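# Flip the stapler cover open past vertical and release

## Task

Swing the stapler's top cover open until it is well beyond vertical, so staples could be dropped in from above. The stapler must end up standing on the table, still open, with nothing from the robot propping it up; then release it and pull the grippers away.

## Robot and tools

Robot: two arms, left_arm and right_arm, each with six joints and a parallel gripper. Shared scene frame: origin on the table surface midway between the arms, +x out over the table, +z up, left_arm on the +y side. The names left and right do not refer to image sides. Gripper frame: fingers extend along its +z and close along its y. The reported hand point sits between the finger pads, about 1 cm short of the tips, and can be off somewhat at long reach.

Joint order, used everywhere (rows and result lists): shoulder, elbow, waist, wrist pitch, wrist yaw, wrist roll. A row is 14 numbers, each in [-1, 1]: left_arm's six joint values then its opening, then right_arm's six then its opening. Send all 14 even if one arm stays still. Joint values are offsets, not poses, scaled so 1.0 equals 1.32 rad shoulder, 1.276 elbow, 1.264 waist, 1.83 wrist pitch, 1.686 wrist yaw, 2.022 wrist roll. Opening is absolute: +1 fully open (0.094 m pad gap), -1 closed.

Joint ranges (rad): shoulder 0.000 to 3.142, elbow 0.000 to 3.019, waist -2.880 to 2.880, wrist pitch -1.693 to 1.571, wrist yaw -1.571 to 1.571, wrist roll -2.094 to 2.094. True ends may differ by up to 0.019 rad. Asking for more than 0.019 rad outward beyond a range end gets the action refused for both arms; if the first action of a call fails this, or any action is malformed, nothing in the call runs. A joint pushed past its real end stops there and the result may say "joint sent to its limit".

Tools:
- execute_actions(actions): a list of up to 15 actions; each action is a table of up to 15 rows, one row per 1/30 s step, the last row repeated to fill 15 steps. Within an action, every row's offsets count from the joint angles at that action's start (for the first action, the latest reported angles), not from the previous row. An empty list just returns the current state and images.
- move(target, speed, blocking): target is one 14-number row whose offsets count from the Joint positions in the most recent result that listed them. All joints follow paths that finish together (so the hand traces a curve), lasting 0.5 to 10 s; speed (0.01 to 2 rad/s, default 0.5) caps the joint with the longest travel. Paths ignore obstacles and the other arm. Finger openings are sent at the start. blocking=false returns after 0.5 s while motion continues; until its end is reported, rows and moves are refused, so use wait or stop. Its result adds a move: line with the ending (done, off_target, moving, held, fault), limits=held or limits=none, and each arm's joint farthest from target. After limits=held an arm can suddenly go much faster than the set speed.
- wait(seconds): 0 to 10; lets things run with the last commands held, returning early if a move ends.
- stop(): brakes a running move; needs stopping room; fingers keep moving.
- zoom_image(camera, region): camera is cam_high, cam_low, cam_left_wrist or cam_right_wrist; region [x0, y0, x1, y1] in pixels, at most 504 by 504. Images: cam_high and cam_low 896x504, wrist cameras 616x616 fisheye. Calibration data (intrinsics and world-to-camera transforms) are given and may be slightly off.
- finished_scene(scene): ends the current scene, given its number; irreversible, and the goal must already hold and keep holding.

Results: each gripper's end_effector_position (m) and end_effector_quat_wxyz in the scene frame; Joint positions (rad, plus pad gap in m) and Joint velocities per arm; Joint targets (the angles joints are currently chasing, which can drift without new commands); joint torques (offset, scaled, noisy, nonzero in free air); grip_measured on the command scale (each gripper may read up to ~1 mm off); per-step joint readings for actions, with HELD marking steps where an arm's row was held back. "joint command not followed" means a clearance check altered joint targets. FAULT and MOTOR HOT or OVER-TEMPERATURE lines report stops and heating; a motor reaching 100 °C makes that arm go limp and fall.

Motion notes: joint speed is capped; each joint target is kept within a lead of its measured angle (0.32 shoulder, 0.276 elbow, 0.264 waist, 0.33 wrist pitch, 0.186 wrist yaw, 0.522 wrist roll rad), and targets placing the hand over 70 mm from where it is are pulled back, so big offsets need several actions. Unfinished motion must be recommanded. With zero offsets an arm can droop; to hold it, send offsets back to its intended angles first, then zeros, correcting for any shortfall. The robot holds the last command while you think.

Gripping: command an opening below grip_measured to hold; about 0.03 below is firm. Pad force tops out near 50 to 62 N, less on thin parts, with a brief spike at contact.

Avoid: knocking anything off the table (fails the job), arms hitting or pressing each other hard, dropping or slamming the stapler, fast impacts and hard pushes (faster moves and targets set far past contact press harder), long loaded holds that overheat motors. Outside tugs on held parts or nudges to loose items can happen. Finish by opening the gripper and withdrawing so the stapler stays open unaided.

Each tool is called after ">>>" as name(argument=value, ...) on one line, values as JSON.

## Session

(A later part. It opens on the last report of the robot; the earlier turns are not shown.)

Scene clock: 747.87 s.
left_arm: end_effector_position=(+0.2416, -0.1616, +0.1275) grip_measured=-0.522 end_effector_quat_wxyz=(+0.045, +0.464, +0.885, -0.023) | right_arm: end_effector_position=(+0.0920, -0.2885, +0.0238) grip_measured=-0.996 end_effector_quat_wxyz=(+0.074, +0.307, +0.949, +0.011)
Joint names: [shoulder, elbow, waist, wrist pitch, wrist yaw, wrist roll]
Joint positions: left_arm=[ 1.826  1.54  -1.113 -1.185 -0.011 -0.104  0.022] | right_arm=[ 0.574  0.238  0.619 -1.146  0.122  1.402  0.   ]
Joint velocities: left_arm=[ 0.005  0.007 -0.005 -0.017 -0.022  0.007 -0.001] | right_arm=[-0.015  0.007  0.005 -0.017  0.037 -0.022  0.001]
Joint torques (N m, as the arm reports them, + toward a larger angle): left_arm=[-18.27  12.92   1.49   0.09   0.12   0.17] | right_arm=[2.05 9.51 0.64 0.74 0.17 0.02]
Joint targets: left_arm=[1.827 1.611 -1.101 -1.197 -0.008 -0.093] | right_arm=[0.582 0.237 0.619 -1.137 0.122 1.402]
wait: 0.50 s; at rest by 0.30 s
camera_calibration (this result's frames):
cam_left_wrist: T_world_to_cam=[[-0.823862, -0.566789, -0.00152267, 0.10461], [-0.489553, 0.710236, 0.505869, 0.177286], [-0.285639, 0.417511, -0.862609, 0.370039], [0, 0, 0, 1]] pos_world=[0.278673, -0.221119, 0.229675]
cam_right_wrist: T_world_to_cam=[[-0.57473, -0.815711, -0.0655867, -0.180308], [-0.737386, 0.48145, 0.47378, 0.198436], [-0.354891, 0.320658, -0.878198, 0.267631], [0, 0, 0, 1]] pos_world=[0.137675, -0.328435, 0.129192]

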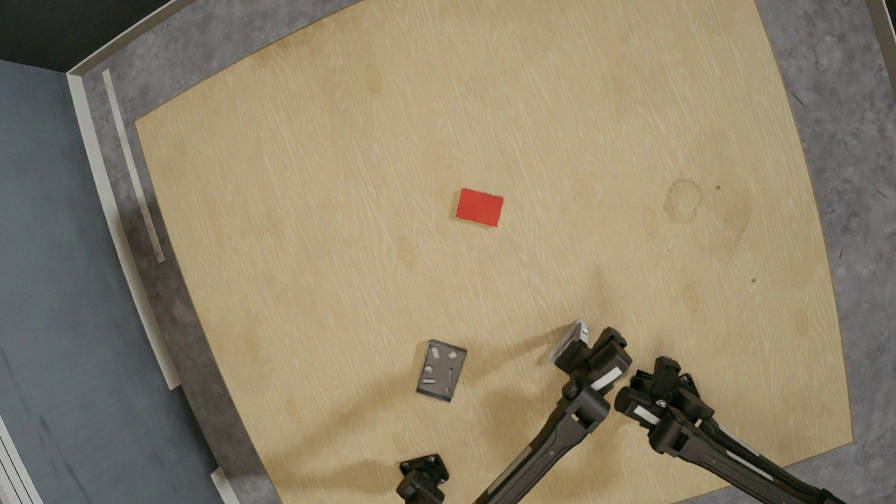

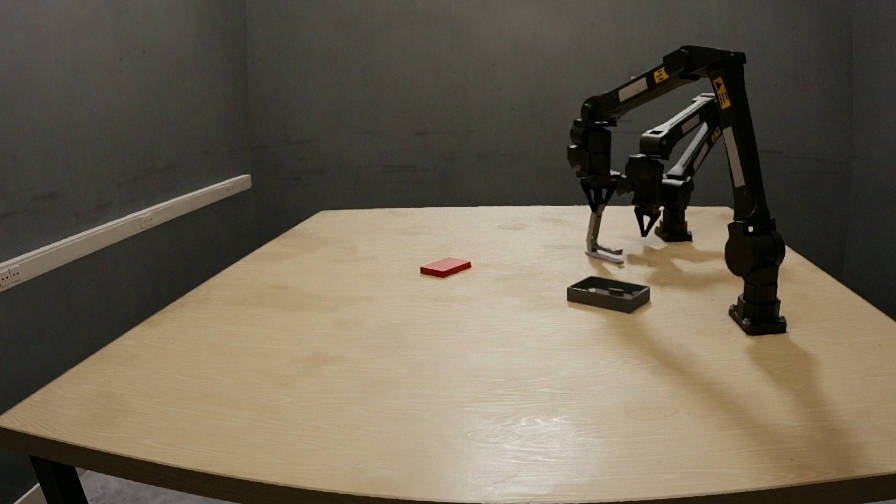

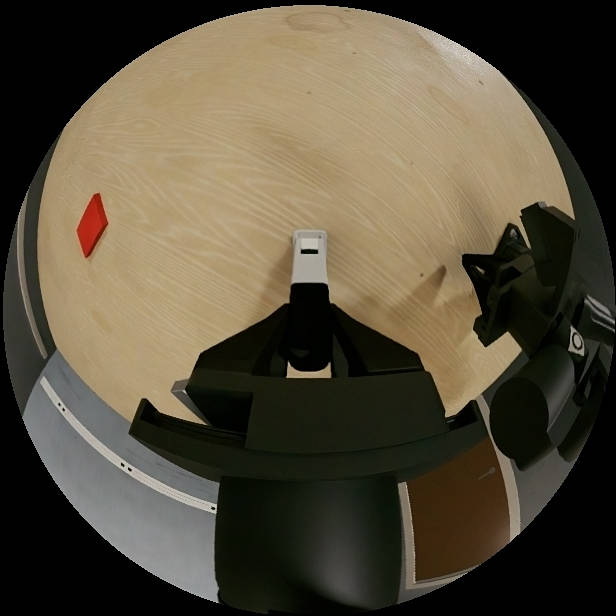

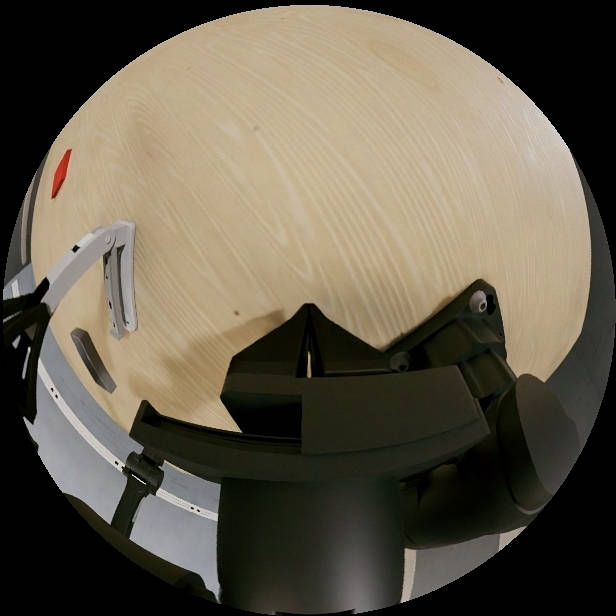

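>>> execute_actions(actions=[[[0.0148,0.0700,0.0100,-0.0170,0.0025,0.0057,-0.55,0.006,0,0,0.012,0,0,-1],[0.0230,0.0843,0.0104,-0.0275,0.0031,0.0060,-0.55,0.006,0,0,0.012,0,0,-1],[0.0313,0.0986,0.0108,-0.0380,0.0039,0.0063,-0.55,0.006,0,0,0.012,0,0,-1],[0.0395,0.1129,0.0113,-0.0484,0.0046,0.0065,-0.55,0.006,0,0,0.012,0,0,-1],[0.0478,0.1273,0.0118,-0.0589,0.0053,0.0068,-0.55,0.006,0,0,0.012,0,0,-1],[0.0560,0.1416,0.0123,-0.0694,0.0059,0.0071,-0.55,0.006,0,0,0.012,0,0,-1],[0.0642,0.1560,0.0127,-0.0798,0.0066,0.0074,-0.55,0.006,0,0,0.012,0,0,-1],[0.0725,0.1702,0.0131,-0.0903,0.0074,0.0076,-0.55,0.006,0,0,0.012,0,0,-1],[0.0808,0.1846,0.0136,-0.1008,0.0080,0.0079,-0.55,0.006,0,0,0.012,0,0,-1],[0.0895,0.1989,0.0141,-0.1113,0.0087,0.0082,-0.55,0.006,0,0,0.012,0,0,-1],[0.0993,0.2142,0.0145,-0.1223,0.0094,0.0084,-0.55,0.006,0,0,0.012,0,0,-1],[0.1088,0.2294,0.0149,-0.1333,0.0101,0.0087,-0.55,0.006,0,0,0.012,0,0,-1],[0.1182,0.2447,0.0153,-0.1443,0.0108,0.0089,-0.55,0.006,0,0,0.012,0,0,-1],[0.1277,0.2600,0.0157,-0.1553,0.0115,0.0091,-0.55,0.006,0,0,0.012,0,0,-1],[0.1371,0.2752,0.0161,-0.1663,0.0122,0.0094,-0.55,0.006,0,0,0.012,0,0,-1]],[[0.0348,0.1022,0.0104,-0.0352,0.0036,0.0062,-0.55,0.003,0,0,0.005,0,0,-1],[0.0443,0.1175,0.0108,-0.0462,0.0043,0.0064,-0.55,0.003,0,0,0.005,0,0,-1],[0.0537,0.1328,0.0113,-0.0573,0.0049,0.0067,-0.55,0.003,0,0,0.005,0,0,-1],[0.0632,0.1480,0.0117,-0.0683,0.0056,0.0069,-0.55,0.003,0,0,0.005,0,0,-1],[0.0717,0.1632,0.0121,-0.0793,0.0063,0.0072,-0.55,0.003,0,0,0.005,0,0,-1],[0.0773,0.1739,0.0123,-0.0867,0.0068,0.0073,-0.55,0.003,0,0,0.005,0,0,-1],[0.0839,0.1846,0.0127,-0.0942,0.0072,0.0075,-0.55,0.003,0,0,0.005,0,0,-1],[0.0906,0.1952,0.0129,-0.1016,0.0077,0.0076,-0.55,0.003,0,0,0.005,0,0,-1],[0.0958,0.2059,0.0132,-0.1090,0.0081,0.0078,-0.55,0.003,0,0,0.005,0,0,-1],[0.0992,0.2165,0.0134,-0.1164,0.0085,0.0079,-0.55,0.003,0,0,0.005,0,0,-1]]])

>>> wait(seconds=0.3)

>>> zoom_image(camera="cam_right_wrist", region=[0, 180, 200, 380])

>>> zoom_image(camera="cam_low", region=[550, 180, 650, 280])

Scene clock: 773.10 s.
left_arm: end_effector_position=(+0.2594, -0.1901, +0.1316) grip_measured=-0.522 end_effector_quat_wxyz=(-0.085, +0.461, +0.882, +0.045) | right_arm: end_effector_position=(+0.0942, -0.2863, +0.0241) grip_measured=-0.996 end_effector_quat_wxyz=(+0.077, +0.308, +0.948, +0.017)
Joint names: [shoulder, elbow, waist, wrist pitch, wrist yaw, wrist roll]
Joint positions: left_arm=[ 2.112  1.988 -1.102 -1.638  0.017 -0.095  0.022] | right_arm=[ 0.574  0.238  0.619 -1.134  0.122  1.402  0.   ]
Joint velocities: left_arm=[-0.005 -0.002 -0.005 -0.002  0.007 -0.037  0.001] | right_arm=[-0.015  0.012 -0.005  0.002 -0.066  0.037 -0.   ]
Joint torques (N m, as the arm reports them, + toward a larger angle): left_arm=[-22.09  12.72   1.48  -0.55   0.15   0.2 ] | right_arm=[1.67 9.63 0.64 0.78 0.17 0.02]
Joint targets: left_arm=[2.111 2.060 -1.090 -1.655 0.020 -0.083] | right_arm=[0.578 0.238 0.619 -1.125 0.122 1.402]
Step readings (joint positions; steps 1 to 15: 1st action; 16 to 30: 2nd action):
0: left_arm=[1.826 1.540 -1.113 -1.185 -0.011 -0.104] | right_arm=[0.574 0.238 0.619 -1.146 0.122 1.402]
1: left_arm=[1.827 1.542 -1.113 -1.188 -0.010 -0.104] | right_arm=[0.574 0.238 0.619 -1.145 0.122 1.402]
2: left_arm=[1.831 1.549 -1.113 -1.198 -0.010 -0.104] | right_arm=[0.574 0.238 0.619 -1.141 0.122 1.402]
4: left_arm=[1.849 1.578 -1.112 -1.230 -0.009 -0.103] | right_arm=[0.574 0.238 0.619 -1.135 0.122 1.402]
8: left_arm=[1.895 1.651 -1.110 -1.308 -0.003 -0.102] | right_arm=[0.574 0.238 0.619 -1.134 0.122 1.402]
15: left_arm=[1.981 1.783 -1.107 -1.442 0.006 -0.099] | right_arm=[0.574 0.238 0.619 -1.134 0.122 1.402]
16: left_arm=[1.994 1.804 -1.106 -1.462 0.007 -0.099] | right_arm=[0.574 0.238 0.619 -1.134 0.122 1.402]
17: left_arm=[2.008 1.826 -1.106 -1.481 0.008 -0.098] | right_arm=[0.574 0.238 0.619 -1.134 0.122 1.402]
19: left_arm=[2.035 1.867 -1.105 -1.520 0.010 -0.098] | right_arm=[0.574 0.238 0.619 -1.134 0.122 1.402]
23: left_arm=[2.081 1.939 -1.104 -1.589 0.014 -0.097] | right_arm=[0.574 0.238 0.619 -1.134 0.122 1.402]
30: Joint positions above
camera_calibration (this result's frames):
cam_left_wrist: T_world_to_cam=[[-0.82238, -0.568936, -0.00180089, 0.102367], [-0.388067, 0.55862, 0.73304, 0.119101], [-0.416046, 0.603536, -0.680183, 0.435683], [0, 0, 0, 1]] pos_world=[0.311668, -0.271243, 0.209223]
cam_right_wrist: T_world_to_cam=[[-0.574088, -0.815075, -0.0779489, -0.176857], [-0.741611, 0.477261, 0.471417, 0.19812], [-0.347038, 0.328443, -0.878459, 0.269462], [0, 0, 0, 1]] pos_world=[0.138911, -0.32721, 0.129528]

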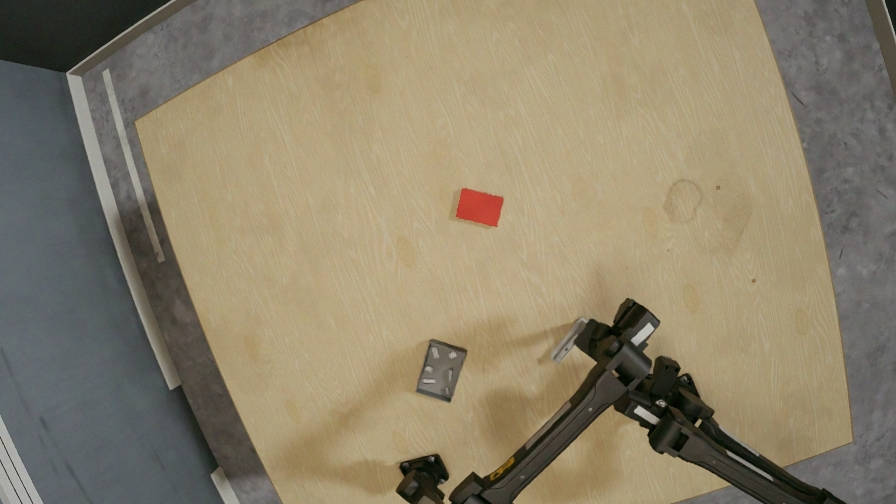

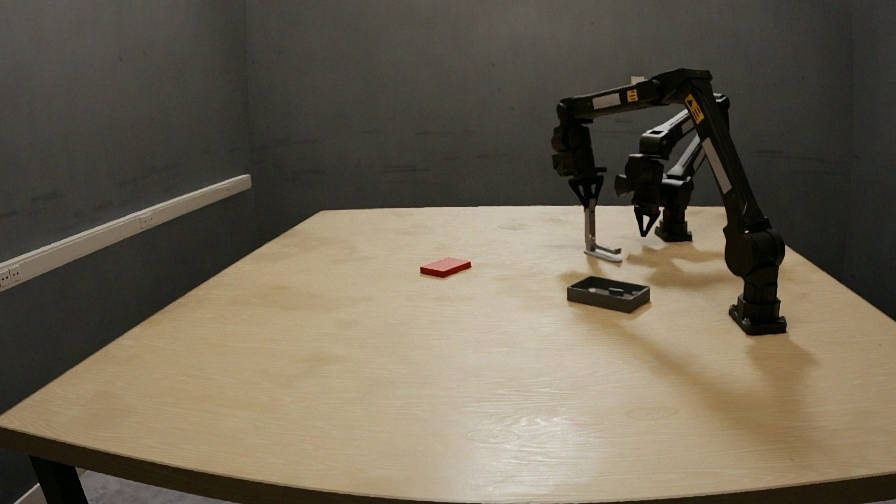

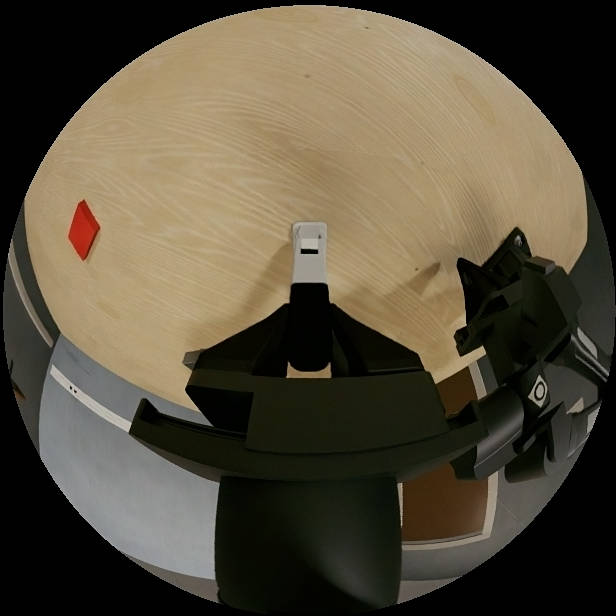

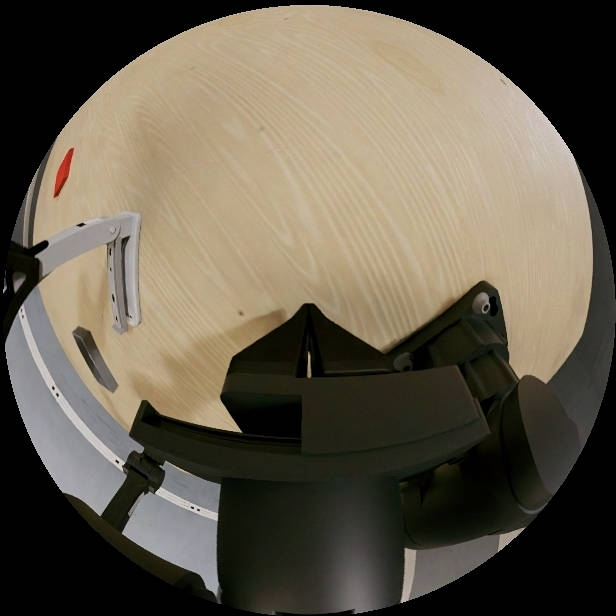

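Scene clock: 773.40 s.
left_arm: end_effector_position=(+0.2594, -0.1901, +0.1316) grip_measured=-0.522 end_effector_quat_wxyz=(-0.085, +0.461, +0.882, +0.045) | right_arm: end_effector_position=(+0.0942, -0.2863, +0.0241) grip_measured=-0.996 end_effector_quat_wxyz=(+0.077, +0.308, +0.948, +0.017)
Joint names: [shoulder, elbow, waist, wrist pitch, wrist yaw, wrist roll]
Joint positions: left_arm=[ 2.112  1.988 -1.102 -1.638  0.017 -0.095  0.022] | right_arm=[ 0.574  0.238  0.619 -1.134  0.122  1.402  0.   ]
Joint velocities: left_arm=[ 0.015  0.012 -0.005 -0.007 -0.066 -0.037 -0.001] | right_arm=[-0.015 -0.007 -0.024 -0.007 -0.022 -0.007 -0.001]
Joint torques (N m, as the arm reports them, + toward a larger angle): left_arm=[-22.04  12.72   1.46  -0.5    0.14   0.18] | right_arm=[1.61 9.63 0.63 0.78 0.17 0.02]
Joint targets: left_arm=[2.111 2.060 -1.090 -1.655 0.020 -0.083] | right_arm=[0.578 0.238 0.619 -1.125 0.122 1.402]
wait: 0.30 s; at rest by 0.17 s
camera_calibration (this result's frames):
cam_left_wrist: T_world_to_cam=[[-0.82238, -0.568936, -0.00180089, 0.102367], [-0.388067, 0.55862, 0.73304, 0.119101], [-0.416046, 0.603536, -0.680183, 0.435683], [0, 0, 0, 1]] pos_world=[0.311668, -0.271243, 0.209223]
cam_right_wrist: T_world_to_cam=[[-0.574088, -0.815075, -0.0779489, -0.176857], [-0.741611, 0.477261, 0.471417, 0.19812], [-0.347038, 0.328443, -0.878459, 0.269462], [0, 0, 0, 1]] pos_world=[0.138911, -0.32721, 0.129528]

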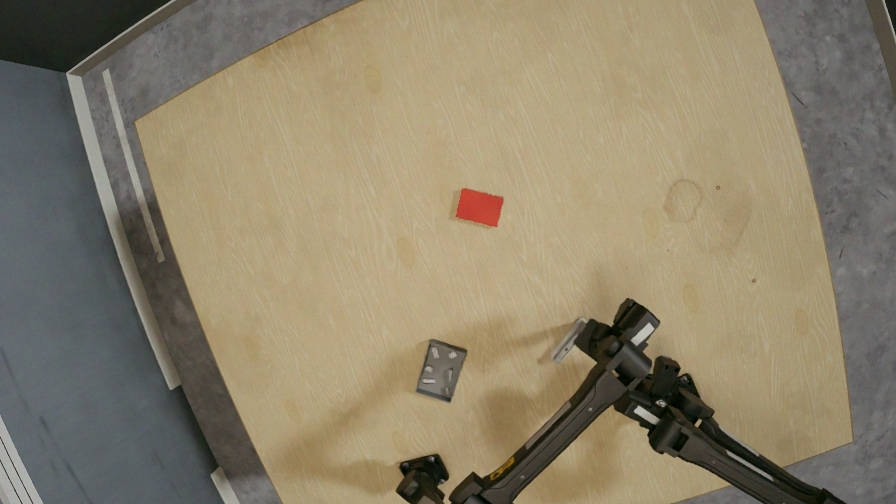

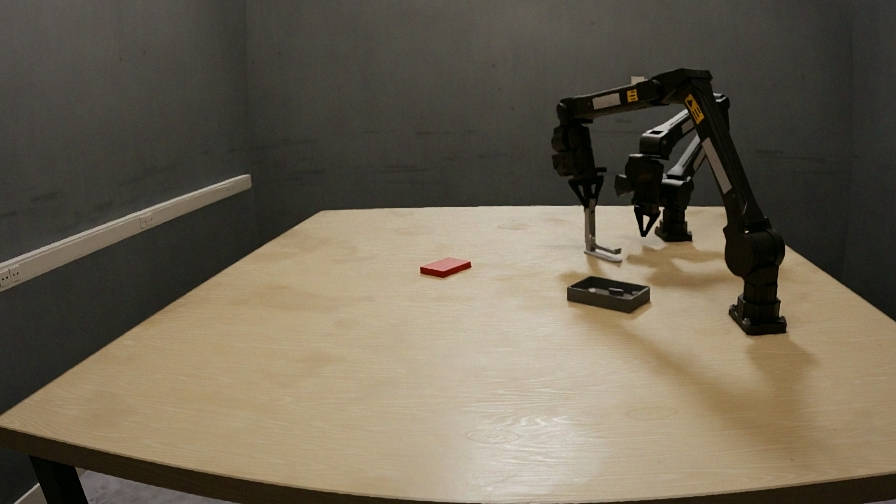

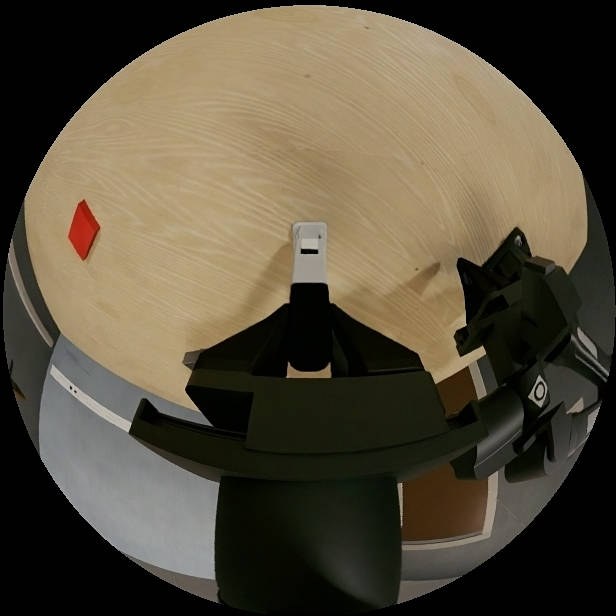

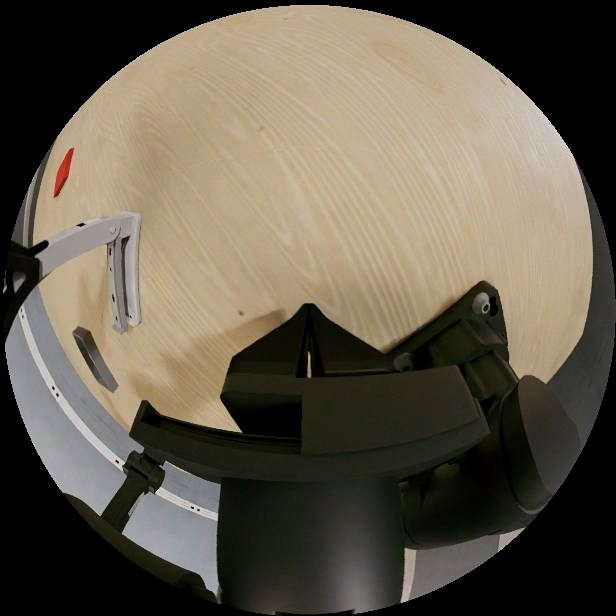

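Region (0, 180, 200, 380) of cam_right_wrist's 616x616 image, scaled by 2.520, with more detail than that image has.

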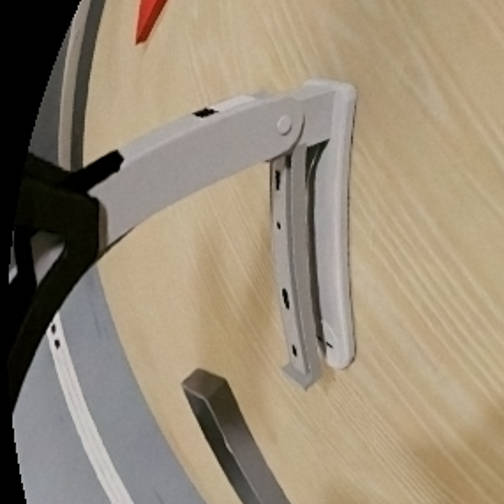

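Region (550, 180, 650, 280) of cam_low's 896x504 image, scaled by 5.040, with more detail than that image has.

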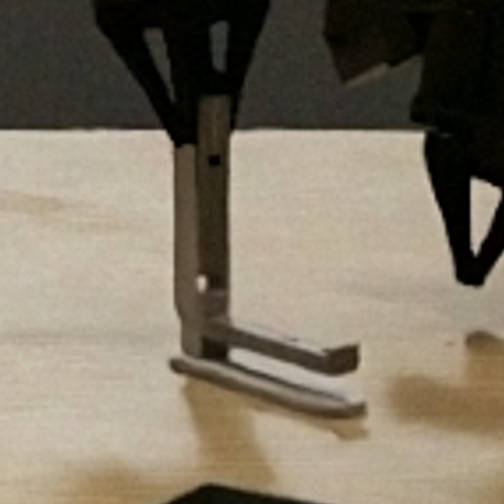

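>>> execute_actions(actions=[[[-0.001,0.04,0.005,-0.005,0.001,0.003,-0.3,0.003,0,0,0.005,0,0,-1],[-0.003,0.03,0.0,0.0,0.0,0.0,-0.04,0.003,0,0,0.005,0,0,-1],[-0.007,0.02,-0.004,0.003,-0.0006,-0.002,-0.04,0.003,0,0,0.005,0,0,-1],[-0.0110,0.0120,-0.0071,0.0055,-0.0012,-0.0040,-0.04,0.003,0,0,0.005,0,0,-1],[-0.0160,0.0080,-0.0080,0.0070,-0.0015,-0.0045,-0.04,0.003,0,0,0.005,0,0,-1],[-0.0414,-0.0168,-0.0101,0.0284,-0.0034,-0.0057,-0.04,0.003,0,0,0.005,0,0,-1],[-0.0559,-0.0398,-0.0108,0.0492,-0.0049,-0.0060,-0.04,0.003,0,0,0.005,0,0,-1],[-0.0705,-0.0629,-0.0114,0.0699,-0.0065,-0.0063,-0.04,0.003,0,0,0.005,0,0,-1],[-0.0850,-0.0859,-0.0120,0.0907,-0.0081,-0.0066,-0.04,0.003,0,0,0.005,0,0,-1],[-0.0995,-0.1089,-0.0127,0.1115,-0.0097,-0.0069,-0.04,0.003,0,0,0.005,0,0,-1],[-0.1141,-0.1320,-0.0133,0.1322,-0.0112,-0.0072,-0.04,0.003,0,0,0.005,0,0,-1],[-0.1286,-0.1550,-0.0139,0.1530,-0.0128,-0.0075,-0.04,0.003,0,0,0.005,0,0,-1],[-0.1432,-0.1781,-0.0146,0.1738,-0.0144,-0.0078,-0.04,0.003,0,0,0.005,0,0,-1],[-0.1577,-0.2011,-0.0152,0.1945,-0.0160,-0.0081,-0.04,0.003,0,0,0.005,0,0,-1],[-0.1723,-0.2241,-0.0158,0.2153,-0.0175,-0.0084,-0.04,0.003,0,0,0.005,0,0,-1]],[[-0.0620,-0.0606,-0.0113,0.0681,-0.0065,-0.0061,-0.04,0.003,0,0,0.005,0,0,-1],[-0.0732,-0.0804,-0.0119,0.0881,-0.0081,-0.0061,-0.04,0.003,0,0,0.005,0,0,-1],[-0.0845,-0.1003,-0.0126,0.1080,-0.0098,-0.0062,-0.04,0.003,0,0,0.005,0,0,-1],[-0.0957,-0.1201,-0.0132,0.1280,-0.0115,-0.0063,-0.04,0.003,0,0,0.005,0,0,-1],[-0.1070,-0.1400,-0.0138,0.1479,-0.0132,-0.0064,-0.04,0.003,0,0,0.005,0,0,-1],[-0.1182,-0.1599,-0.0145,0.1679,-0.0149,-0.0065,-0.04,0.003,0,0,0.005,0,0,-1],[-0.1295,-0.1798,-0.0151,0.1878,-0.0166,-0.0066,-0.04,0.003,0,0,0.005,0,0,-1],[-0.1407,-0.1996,-0.0157,0.2078,-0.0183,-0.0067,-0.04,0.003,0,0,0.005,0,0,-1],[-0.1520,-0.2195,-0.0164,0.2277,-0.0200,-0.0069,-0.04,0.003,0,0,0.005,0,0,-1],[-0.1621,-0.2393,-0.0170,0.2477,-0.0216,-0.0070,-0.04,0.003,0,0,0.005,0,0,-1],[-0.1692,-0.2572,-0.0177,0.2685,-0.0234,0.0042,-0.04,0.003,0,0,0.005,0,0,-1],[-0.1773,-0.2750,-0.0184,0.2892,-0.0252,0.0045,-0.04,0.003,0,0,0.005,0,0,-1],[-0.1855,-0.2929,-0.0191,0.3101,-0.0270,0.0048,-0.04,0.003,0,0,0.005,0,0,-1],[-0.1936,-0.3107,-0.0197,0.3308,-0.0288,0.0051,-0.04,0.003,0,0,0.005,0,0,-1],[-0.2017,-0.3285,-0.0204,0.3516,-0.0305,0.0054,-0.04,0.003,0,0,0.005,0,0,-1]],[[-0.0422,-0.0517,-0.0115,0.0707,-0.0069,0.0063,-0.04,0.003,0,0,0.005,0,0,-1],[-0.0503,-0.0695,-0.0121,0.0915,-0.0087,0.0066,-0.04,0.003,0,0,0.005,0,0,-1],[-0.0585,-0.0874,-0.0128,0.1123,-0.0105,0.0069,-0.04,0.003,0,0,0.005,0,0,-1],[-0.0666,-0.1052,-0.0134,0.1331,-0.0123,0.0072,-0.04,0.003,0,0,0.005,0,0,-1],[-0.0727,-0.1230,-0.0142,0.1539,-0.0141,0.0075,-0.04,0.003,0,0,0.005,0,0,-1],[-0.0758,-0.1386,-0.0148,0.1761,-0.0158,0.0082,-0.04,0.003,0,0,0.005,0,0,-1],[-0.0797,-0.1540,-0.0155,0.1983,-0.0175,0.0090,-0.04,0.003,0,0,0.005,0,0,-1],[-0.0836,-0.1695,-0.0161,0.2205,-0.0192,0.0097,-0.04,0.003,0,0,0.005,0,0,-1],[-0.0876,-0.1850,-0.0169,0.2427,-0.0209,0.0105,-0.04,0.003,0,0,0.005,0,0,-1],[-0.0915,-0.2005,-0.0175,0.2650,-0.0226,0.0113,-0.04,0.003,0,0,0.005,0,0,-1],[-0.0955,-0.2159,-0.0181,0.2872,-0.0243,0.0120,-0.04,0.003,0,0,0.005,0,0,-1],[-0.0994,-0.2314,-0.0188,0.3094,-0.0260,0.0128,-0.04,0.003,0,0,0.005,0,0,-1],[-0.1033,-0.2469,-0.0195,0.3316,-0.0277,0.0135,-0.04,0.003,0,0,0.005,0,0,-1],[-0.1068,-0.2624,-0.0202,0.3538,-0.0294,0.0143,-0.04,0.003,0,0,0.005,0,0,-1],[-0.1085,-0.2778,-0.0208,0.3760,-0.0311,0.0150,-0.04,0.003,0,0,0.005,0,0,-1]]])

>>> wait(seconds=0.5)

>>> zoom_image(camera="cam_right_wrist", region=[0, 180, 200, 380])

>>> zoom_image(camera="cam_low", region=[540, 150, 680, 280])

Scene clock: 856.37 s.
left_arm: end_effector_position=(+0.2676, -0.1945, +0.1541) grip_measured=-0.042 end_effector_quat_wxyz=(+0.368, +0.417, +0.810, -0.188) | right_arm: end_effector_position=(+0.0942, -0.2863, +0.0241) grip_measured=-0.996 end_effector_quat_wxyz=(+0.077, +0.308, +0.948, +0.017)
Joint names: [shoulder, elbow, waist, wrist pitch, wrist yaw, wrist roll]
Joint positions: left_arm=[ 1.599  1.077 -1.127 -0.202 -0.102 -0.087  0.045] | right_arm=[ 0.574  0.238  0.619 -1.134  0.122  1.402  0.   ]
Joint velocities: left_arm=[-0.112 -0.554 -0.034  1.219 -0.095  0.007 -0.   ] | right_arm=[ 0.005 -0.002 -0.005  0.022 -0.007 -0.051  0.   ]
Joint torques (N m, as the arm reports them, + toward a larger angle): left_arm=[-15.88   7.26  -0.59   1.83  -0.14   0.18] | right_arm=[1.64 9.64 0.61 0.78 0.17 0.02]
Joint targets: left_arm=[1.577 1.032 -1.142 -0.099 -0.107 -0.070] | right_arm=[0.578 0.238 0.619 -1.125 0.122 1.402]
Step readings (joint positions; steps 1 to 15: 1st action; 16 to 30: 2nd action; 31 to 45: 3rd action):
0: left_arm=[2.112 1.988 -1.102 -1.638 0.017 -0.095] | right_arm=[0.574 0.238 0.619 -1.134 0.122 1.402]
1: left_arm=[2.112 1.988 -1.102 -1.638 0.017 -0.095] | right_arm=[0.574 0.238 0.619 -1.134 0.122 1.402]
2: left_arm=[2.112 1.988 -1.102 -1.638 0.017 -0.095] | right_arm=[0.574 0.238 0.619 -1.134 0.122 1.402]
4: left_arm=[2.112 1.988 -1.102 -1.638 0.017 -0.095] | right_arm=[0.574 0.238 0.619 -1.134 0.122 1.402]
8: left_arm=[2.092 1.956 -1.102 -1.582 0.010 -0.095] | right_arm=[0.574 0.238 0.619 -1.134 0.122 1.402]
15: left_arm=[1.950 1.758 -1.106 -1.334 -0.008 -0.098] | right_arm=[0.574 0.238 0.619 -1.134 0.122 1.402]
16: left_arm=[1.927 1.731 -1.107 -1.298 -0.012 -0.098] | right_arm=[0.574 0.238 0.619 -1.134 0.122 1.402]
17: left_arm=[1.906 1.706 -1.107 -1.262 -0.016 -0.099] | right_arm=[0.574 0.238 0.619 -1.134 0.122 1.402]
19: left_arm=[1.866 1.658 -1.109 -1.190 -0.022 -0.099] | right_arm=[0.574 0.238 0.619 -1.134 0.122 1.402]
23: left_arm=[1.800 1.560 -1.111 -1.043 -0.034 -0.100] | right_arm=[0.574 0.238 0.619 -1.134 0.122 1.402]
30: left_arm=[1.720 1.387 -1.116 -0.787 -0.055 -0.100] | right_arm=[0.574 0.238 0.619 -1.134 0.122 1.402]
31: left_arm=[1.711 1.364 -1.117 -0.750 -0.059 -0.100] | right_arm=[0.574 0.238 0.619 -1.134 0.122 1.402]
32: left_arm=[1.702 1.342 -1.118 -0.714 -0.064 -0.099] | right_arm=[0.574 0.238 0.619 -1.134 0.122 1.402]
34: left_arm=[1.681 1.296 -1.119 -0.640 -0.070 -0.098] | right_arm=[0.574 0.238 0.619 -1.134 0.122 1.402]
38: left_arm=[1.639 1.212 -1.122 -0.487 -0.082 -0.096] | right_arm=[0.574 0.238 0.619 -1.134 0.122 1.402]
45: Joint positions above
camera_calibration (this result's frames):
cam_left_wrist: T_world_to_cam=[[-0.814169, -0.580607, -0.00494741, 0.10267], [-0.565715, 0.795148, -0.218416, 0.348389], [0.130748, -0.175029, -0.975843, 0.204932], [0, 0, 0, 1]] pos_world=[0.253885, -0.181541, 0.276583]
cam_right_wrist: T_world_to_cam=[[-0.574088, -0.815075, -0.0779489, -0.176857], [-0.741611, 0.477261, 0.471417, 0.19812], [-0.347038, 0.328443, -0.878459, 0.269462], [0, 0, 0, 1]] pos_world=[0.138911, -0.32721, 0.129528]

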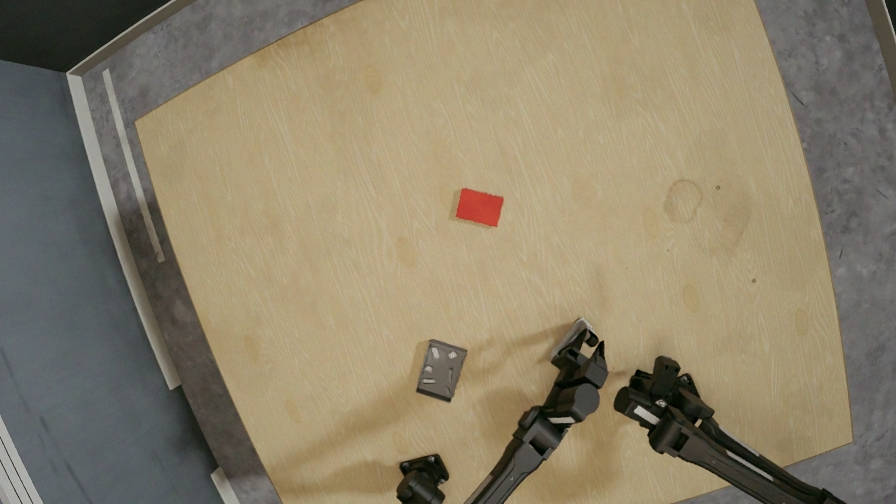

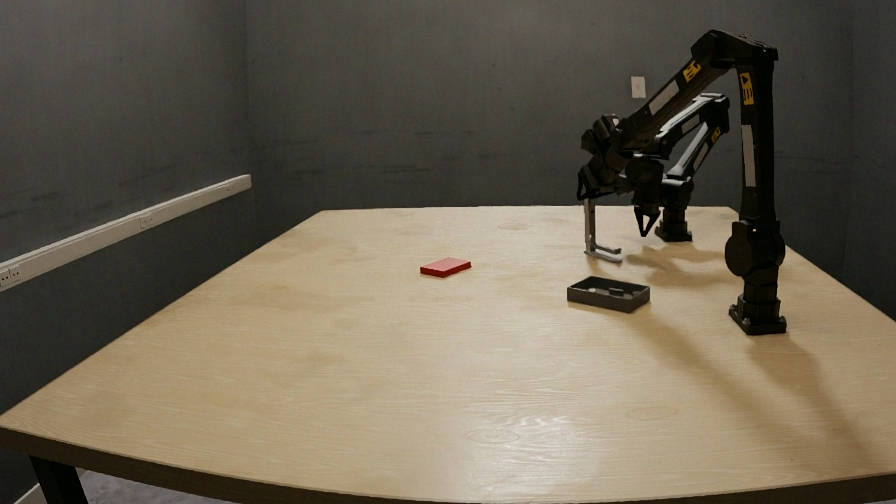

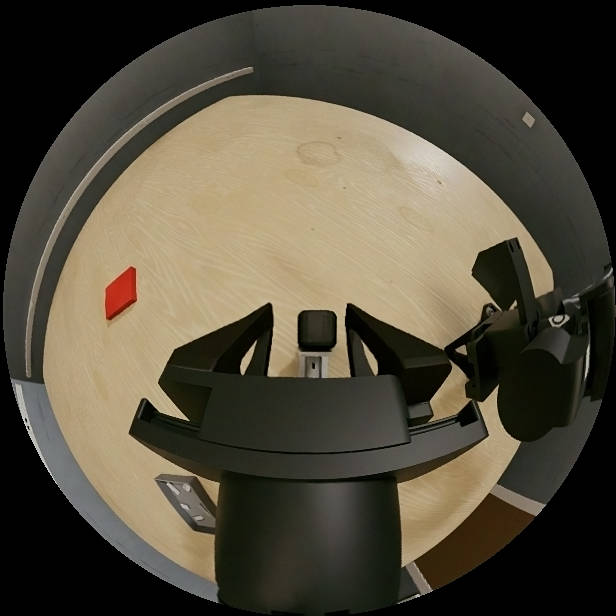

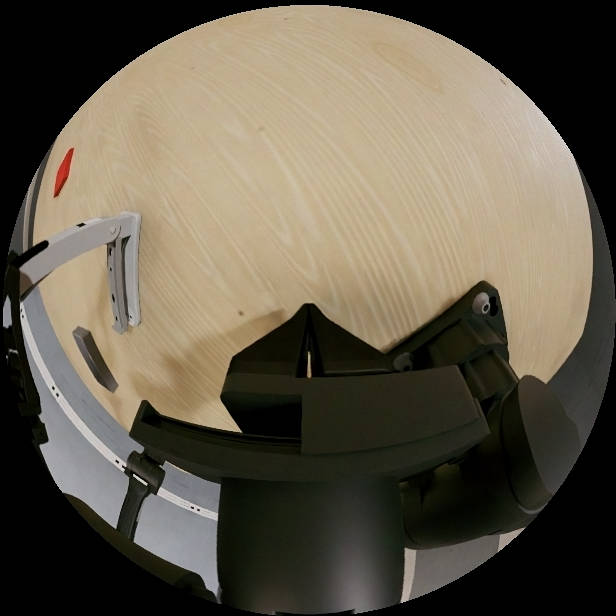

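Scene clock: 856.87 s.
left_arm: end_effector_position=(+0.2653, -0.1929, +0.1500) grip_measured=-0.042 end_effector_quat_wxyz=(+0.384, +0.415, +0.801, -0.197) | right_arm: end_effector_position=(+0.0942, -0.2863, +0.0241) grip_measured=-0.996 end_effector_quat_wxyz=(+0.077, +0.308, +0.948, +0.017)
Joint names: [shoulder, elbow, waist, wrist pitch, wrist yaw, wrist roll]
Joint positions: left_arm=[ 1.595  1.035 -1.13  -0.122 -0.105 -0.081  0.045] | right_arm=[ 0.574  0.238  0.619 -1.134  0.122  1.402  0.   ]
Joint velocities: left_arm=[-0.005  0.002 -0.005 -0.012  0.022 -0.051  0.001] | right_arm=[ 0.005  0.002 -0.005 -0.007 -0.022 -0.007 -0.001]
Joint torques (N m, as the arm reports them, + toward a larger angle): left_arm=[-16.14   7.62  -0.59   2.19  -0.17   0.17] | right_arm=[1.62 9.64 0.63 0.76 0.16 0.02]
Joint targets: left_arm=[1.577 1.033 -1.142 -0.099 -0.107 -0.069] | right_arm=[0.578 0.238 0.619 -1.125 0.122 1.402]
wait: 0.50 s; at rest by 0.43 s
camera_calibration (this result's frames):
cam_left_wrist: T_world_to_cam=[[-0.816846, -0.57683, -0.00550557, 0.103261], [-0.555935, 0.789732, -0.259346, 0.347489], [0.153946, -0.208785, -0.965769, 0.187346], [0, 0, 0, 1]] pos_world=[0.248689, -0.175744, 0.271621]
cam_right_wrist: T_world_to_cam=[[-0.574088, -0.815075, -0.0779489, -0.176857], [-0.741611, 0.477261, 0.471417, 0.19812], [-0.347038, 0.328443, -0.878459, 0.269462], [0, 0, 0, 1]] pos_world=[0.138911, -0.32721, 0.129528]

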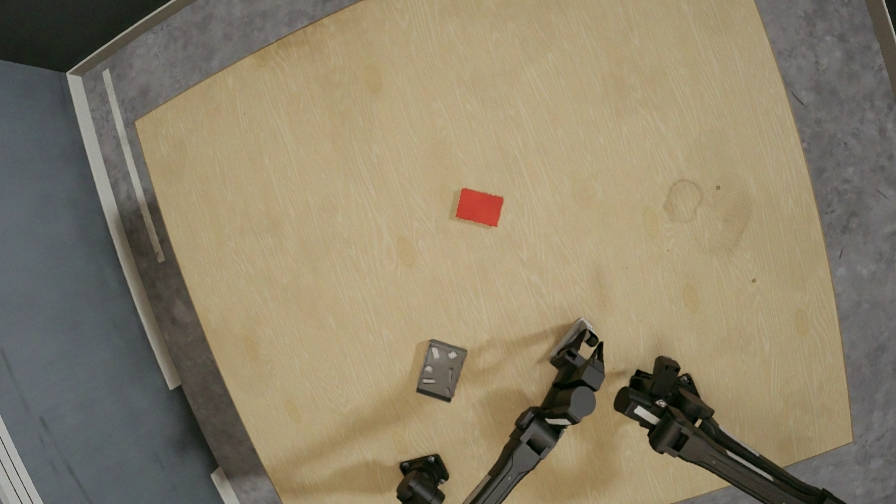

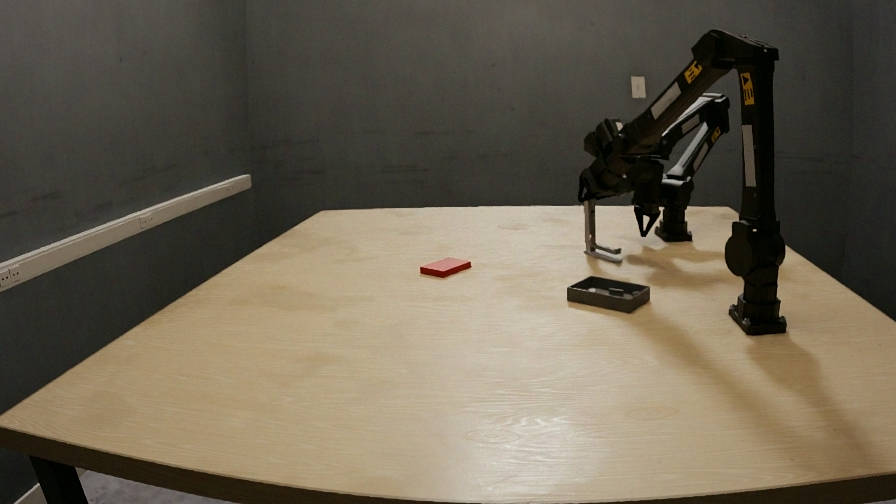

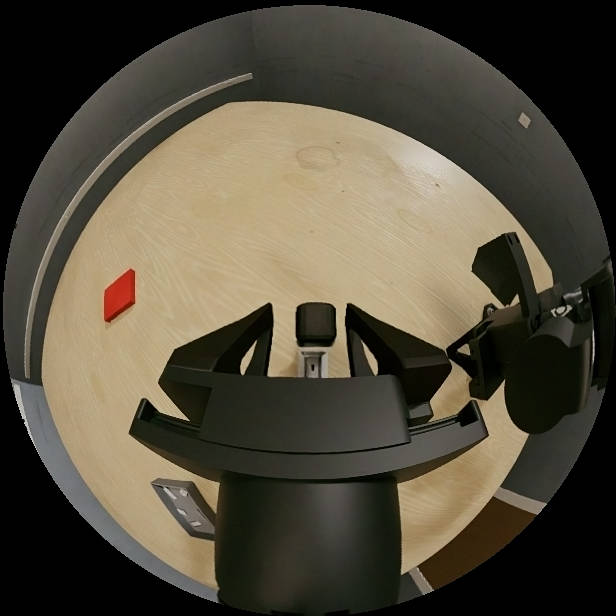

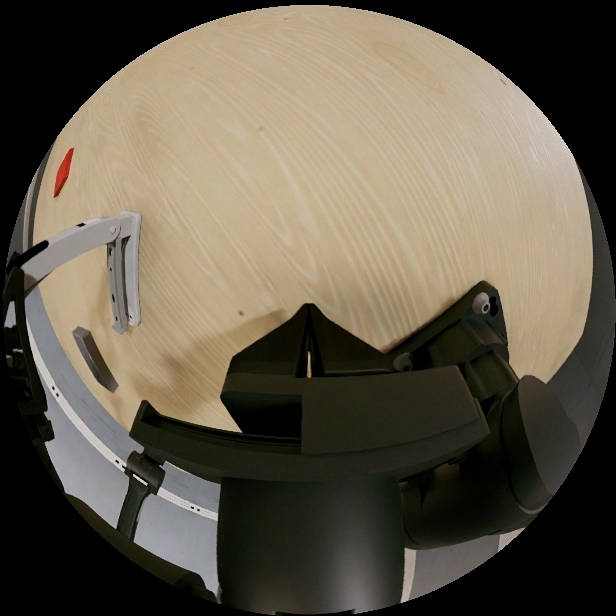

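Region (0, 180, 200, 380) of cam_right_wrist's 616x616 image, scaled by 2.520, with more detail than that image has.

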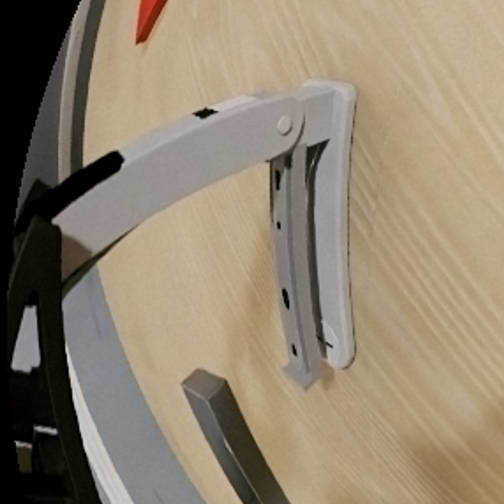

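Region (540, 150, 680, 280) of cam_low's 896x504 image, scaled by 3.600, with more detail than that image has; it fills the top 468 rows of this view, and the rest is white.

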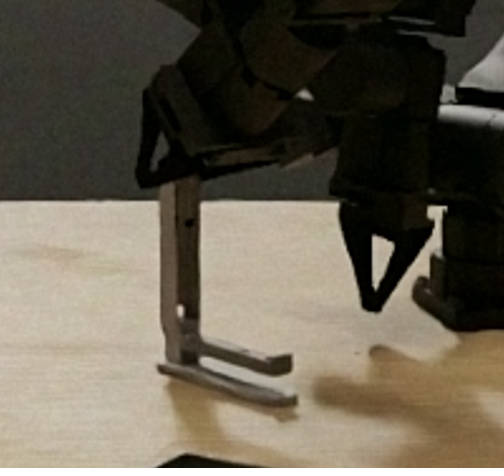

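>>> execute_actions(actions=[])

Scene clock: 867.90 s.
left_arm: end_effector_position=(+0.2653, -0.1929, +0.1500) grip_measured=-0.042 end_effector_quat_wxyz=(+0.384, +0.415, +0.801, -0.197) | right_arm: end_effector_position=(+0.0942, -0.2863, +0.0241) grip_measured=-0.996 end_effector_quat_wxyz=(+0.077, +0.308, +0.948, +0.017)
Joint names: [shoulder, elbow, waist, wrist pitch, wrist yaw, wrist roll]
Joint positions: left_arm=[ 1.595  1.035 -1.13  -0.122 -0.105 -0.081  0.045] | right_arm=[ 0.574  0.238  0.619 -1.134  0.122  1.402  0.   ]
Joint velocities: left_arm=[-0.005 -0.002 -0.005 -0.007 -0.037  0.037 -0.   ] | right_arm=[ 0.005 -0.002  0.005 -0.002  0.037 -0.007 -0.001]
Joint torques (N m, as the arm reports them, + toward a larger angle): left_arm=[-16.35   7.63  -0.2    2.2   -0.16   0.18] | right_arm=[1.61 9.64 0.6  0.78 0.17 0.02]
Joint targets: left_arm=[1.577 1.033 -1.142 -0.099 -0.107 -0.070] | right_arm=[0.578 0.238 0.619 -1.125 0.122 1.402]
camera_calibration (this result's frames):
cam_left_wrist: T_world_to_cam=[[-0.816846, -0.57683, -0.00550557, 0.103261], [-0.555935, 0.789732, -0.259346, 0.347489], [0.153946, -0.208785, -0.965769, 0.187346], [0, 0, 0, 1]] pos_world=[0.248689, -0.175744, 0.271621]
cam_right_wrist: T_world_to_cam=[[-0.574088, -0.815075, -0.0779489, -0.176857], [-0.741611, 0.477261, 0.471417, 0.19812], [-0.347038, 0.328443, -0.878459, 0.269462], [0, 0, 0, 1]] pos_world=[0.138911, -0.32721, 0.129528]

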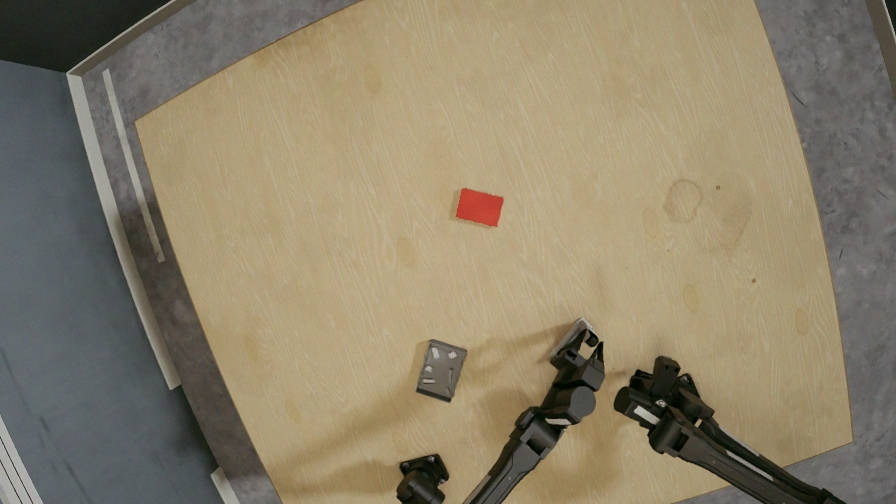

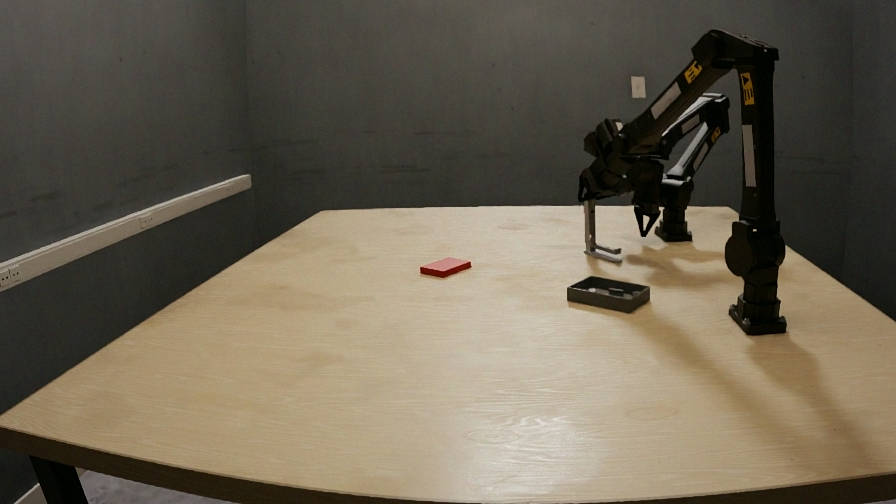

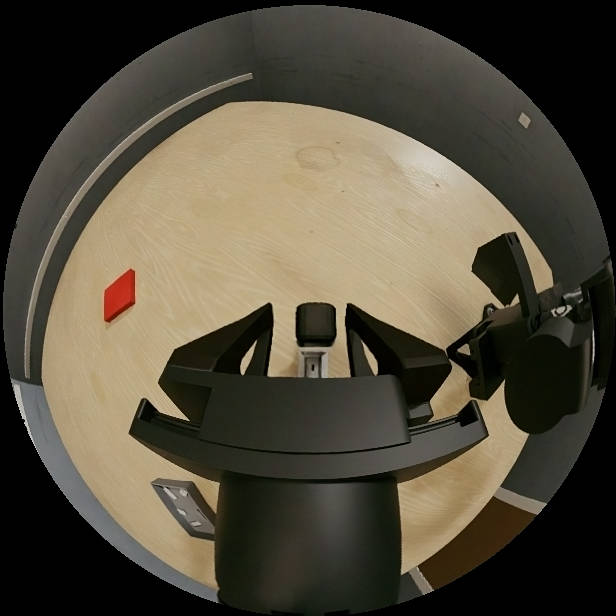

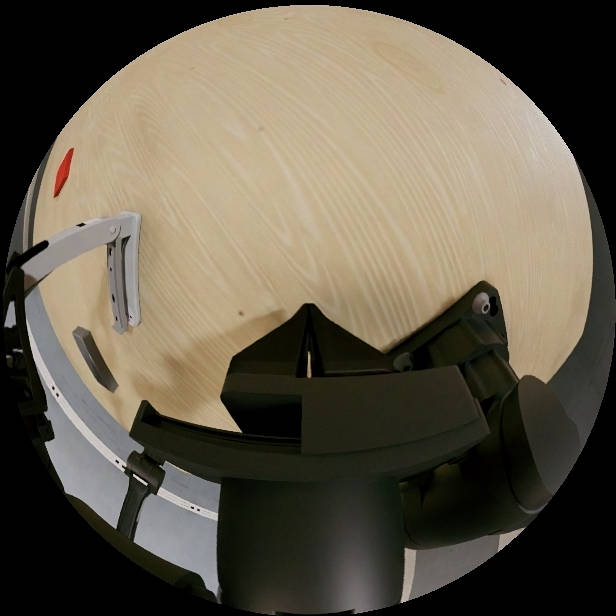

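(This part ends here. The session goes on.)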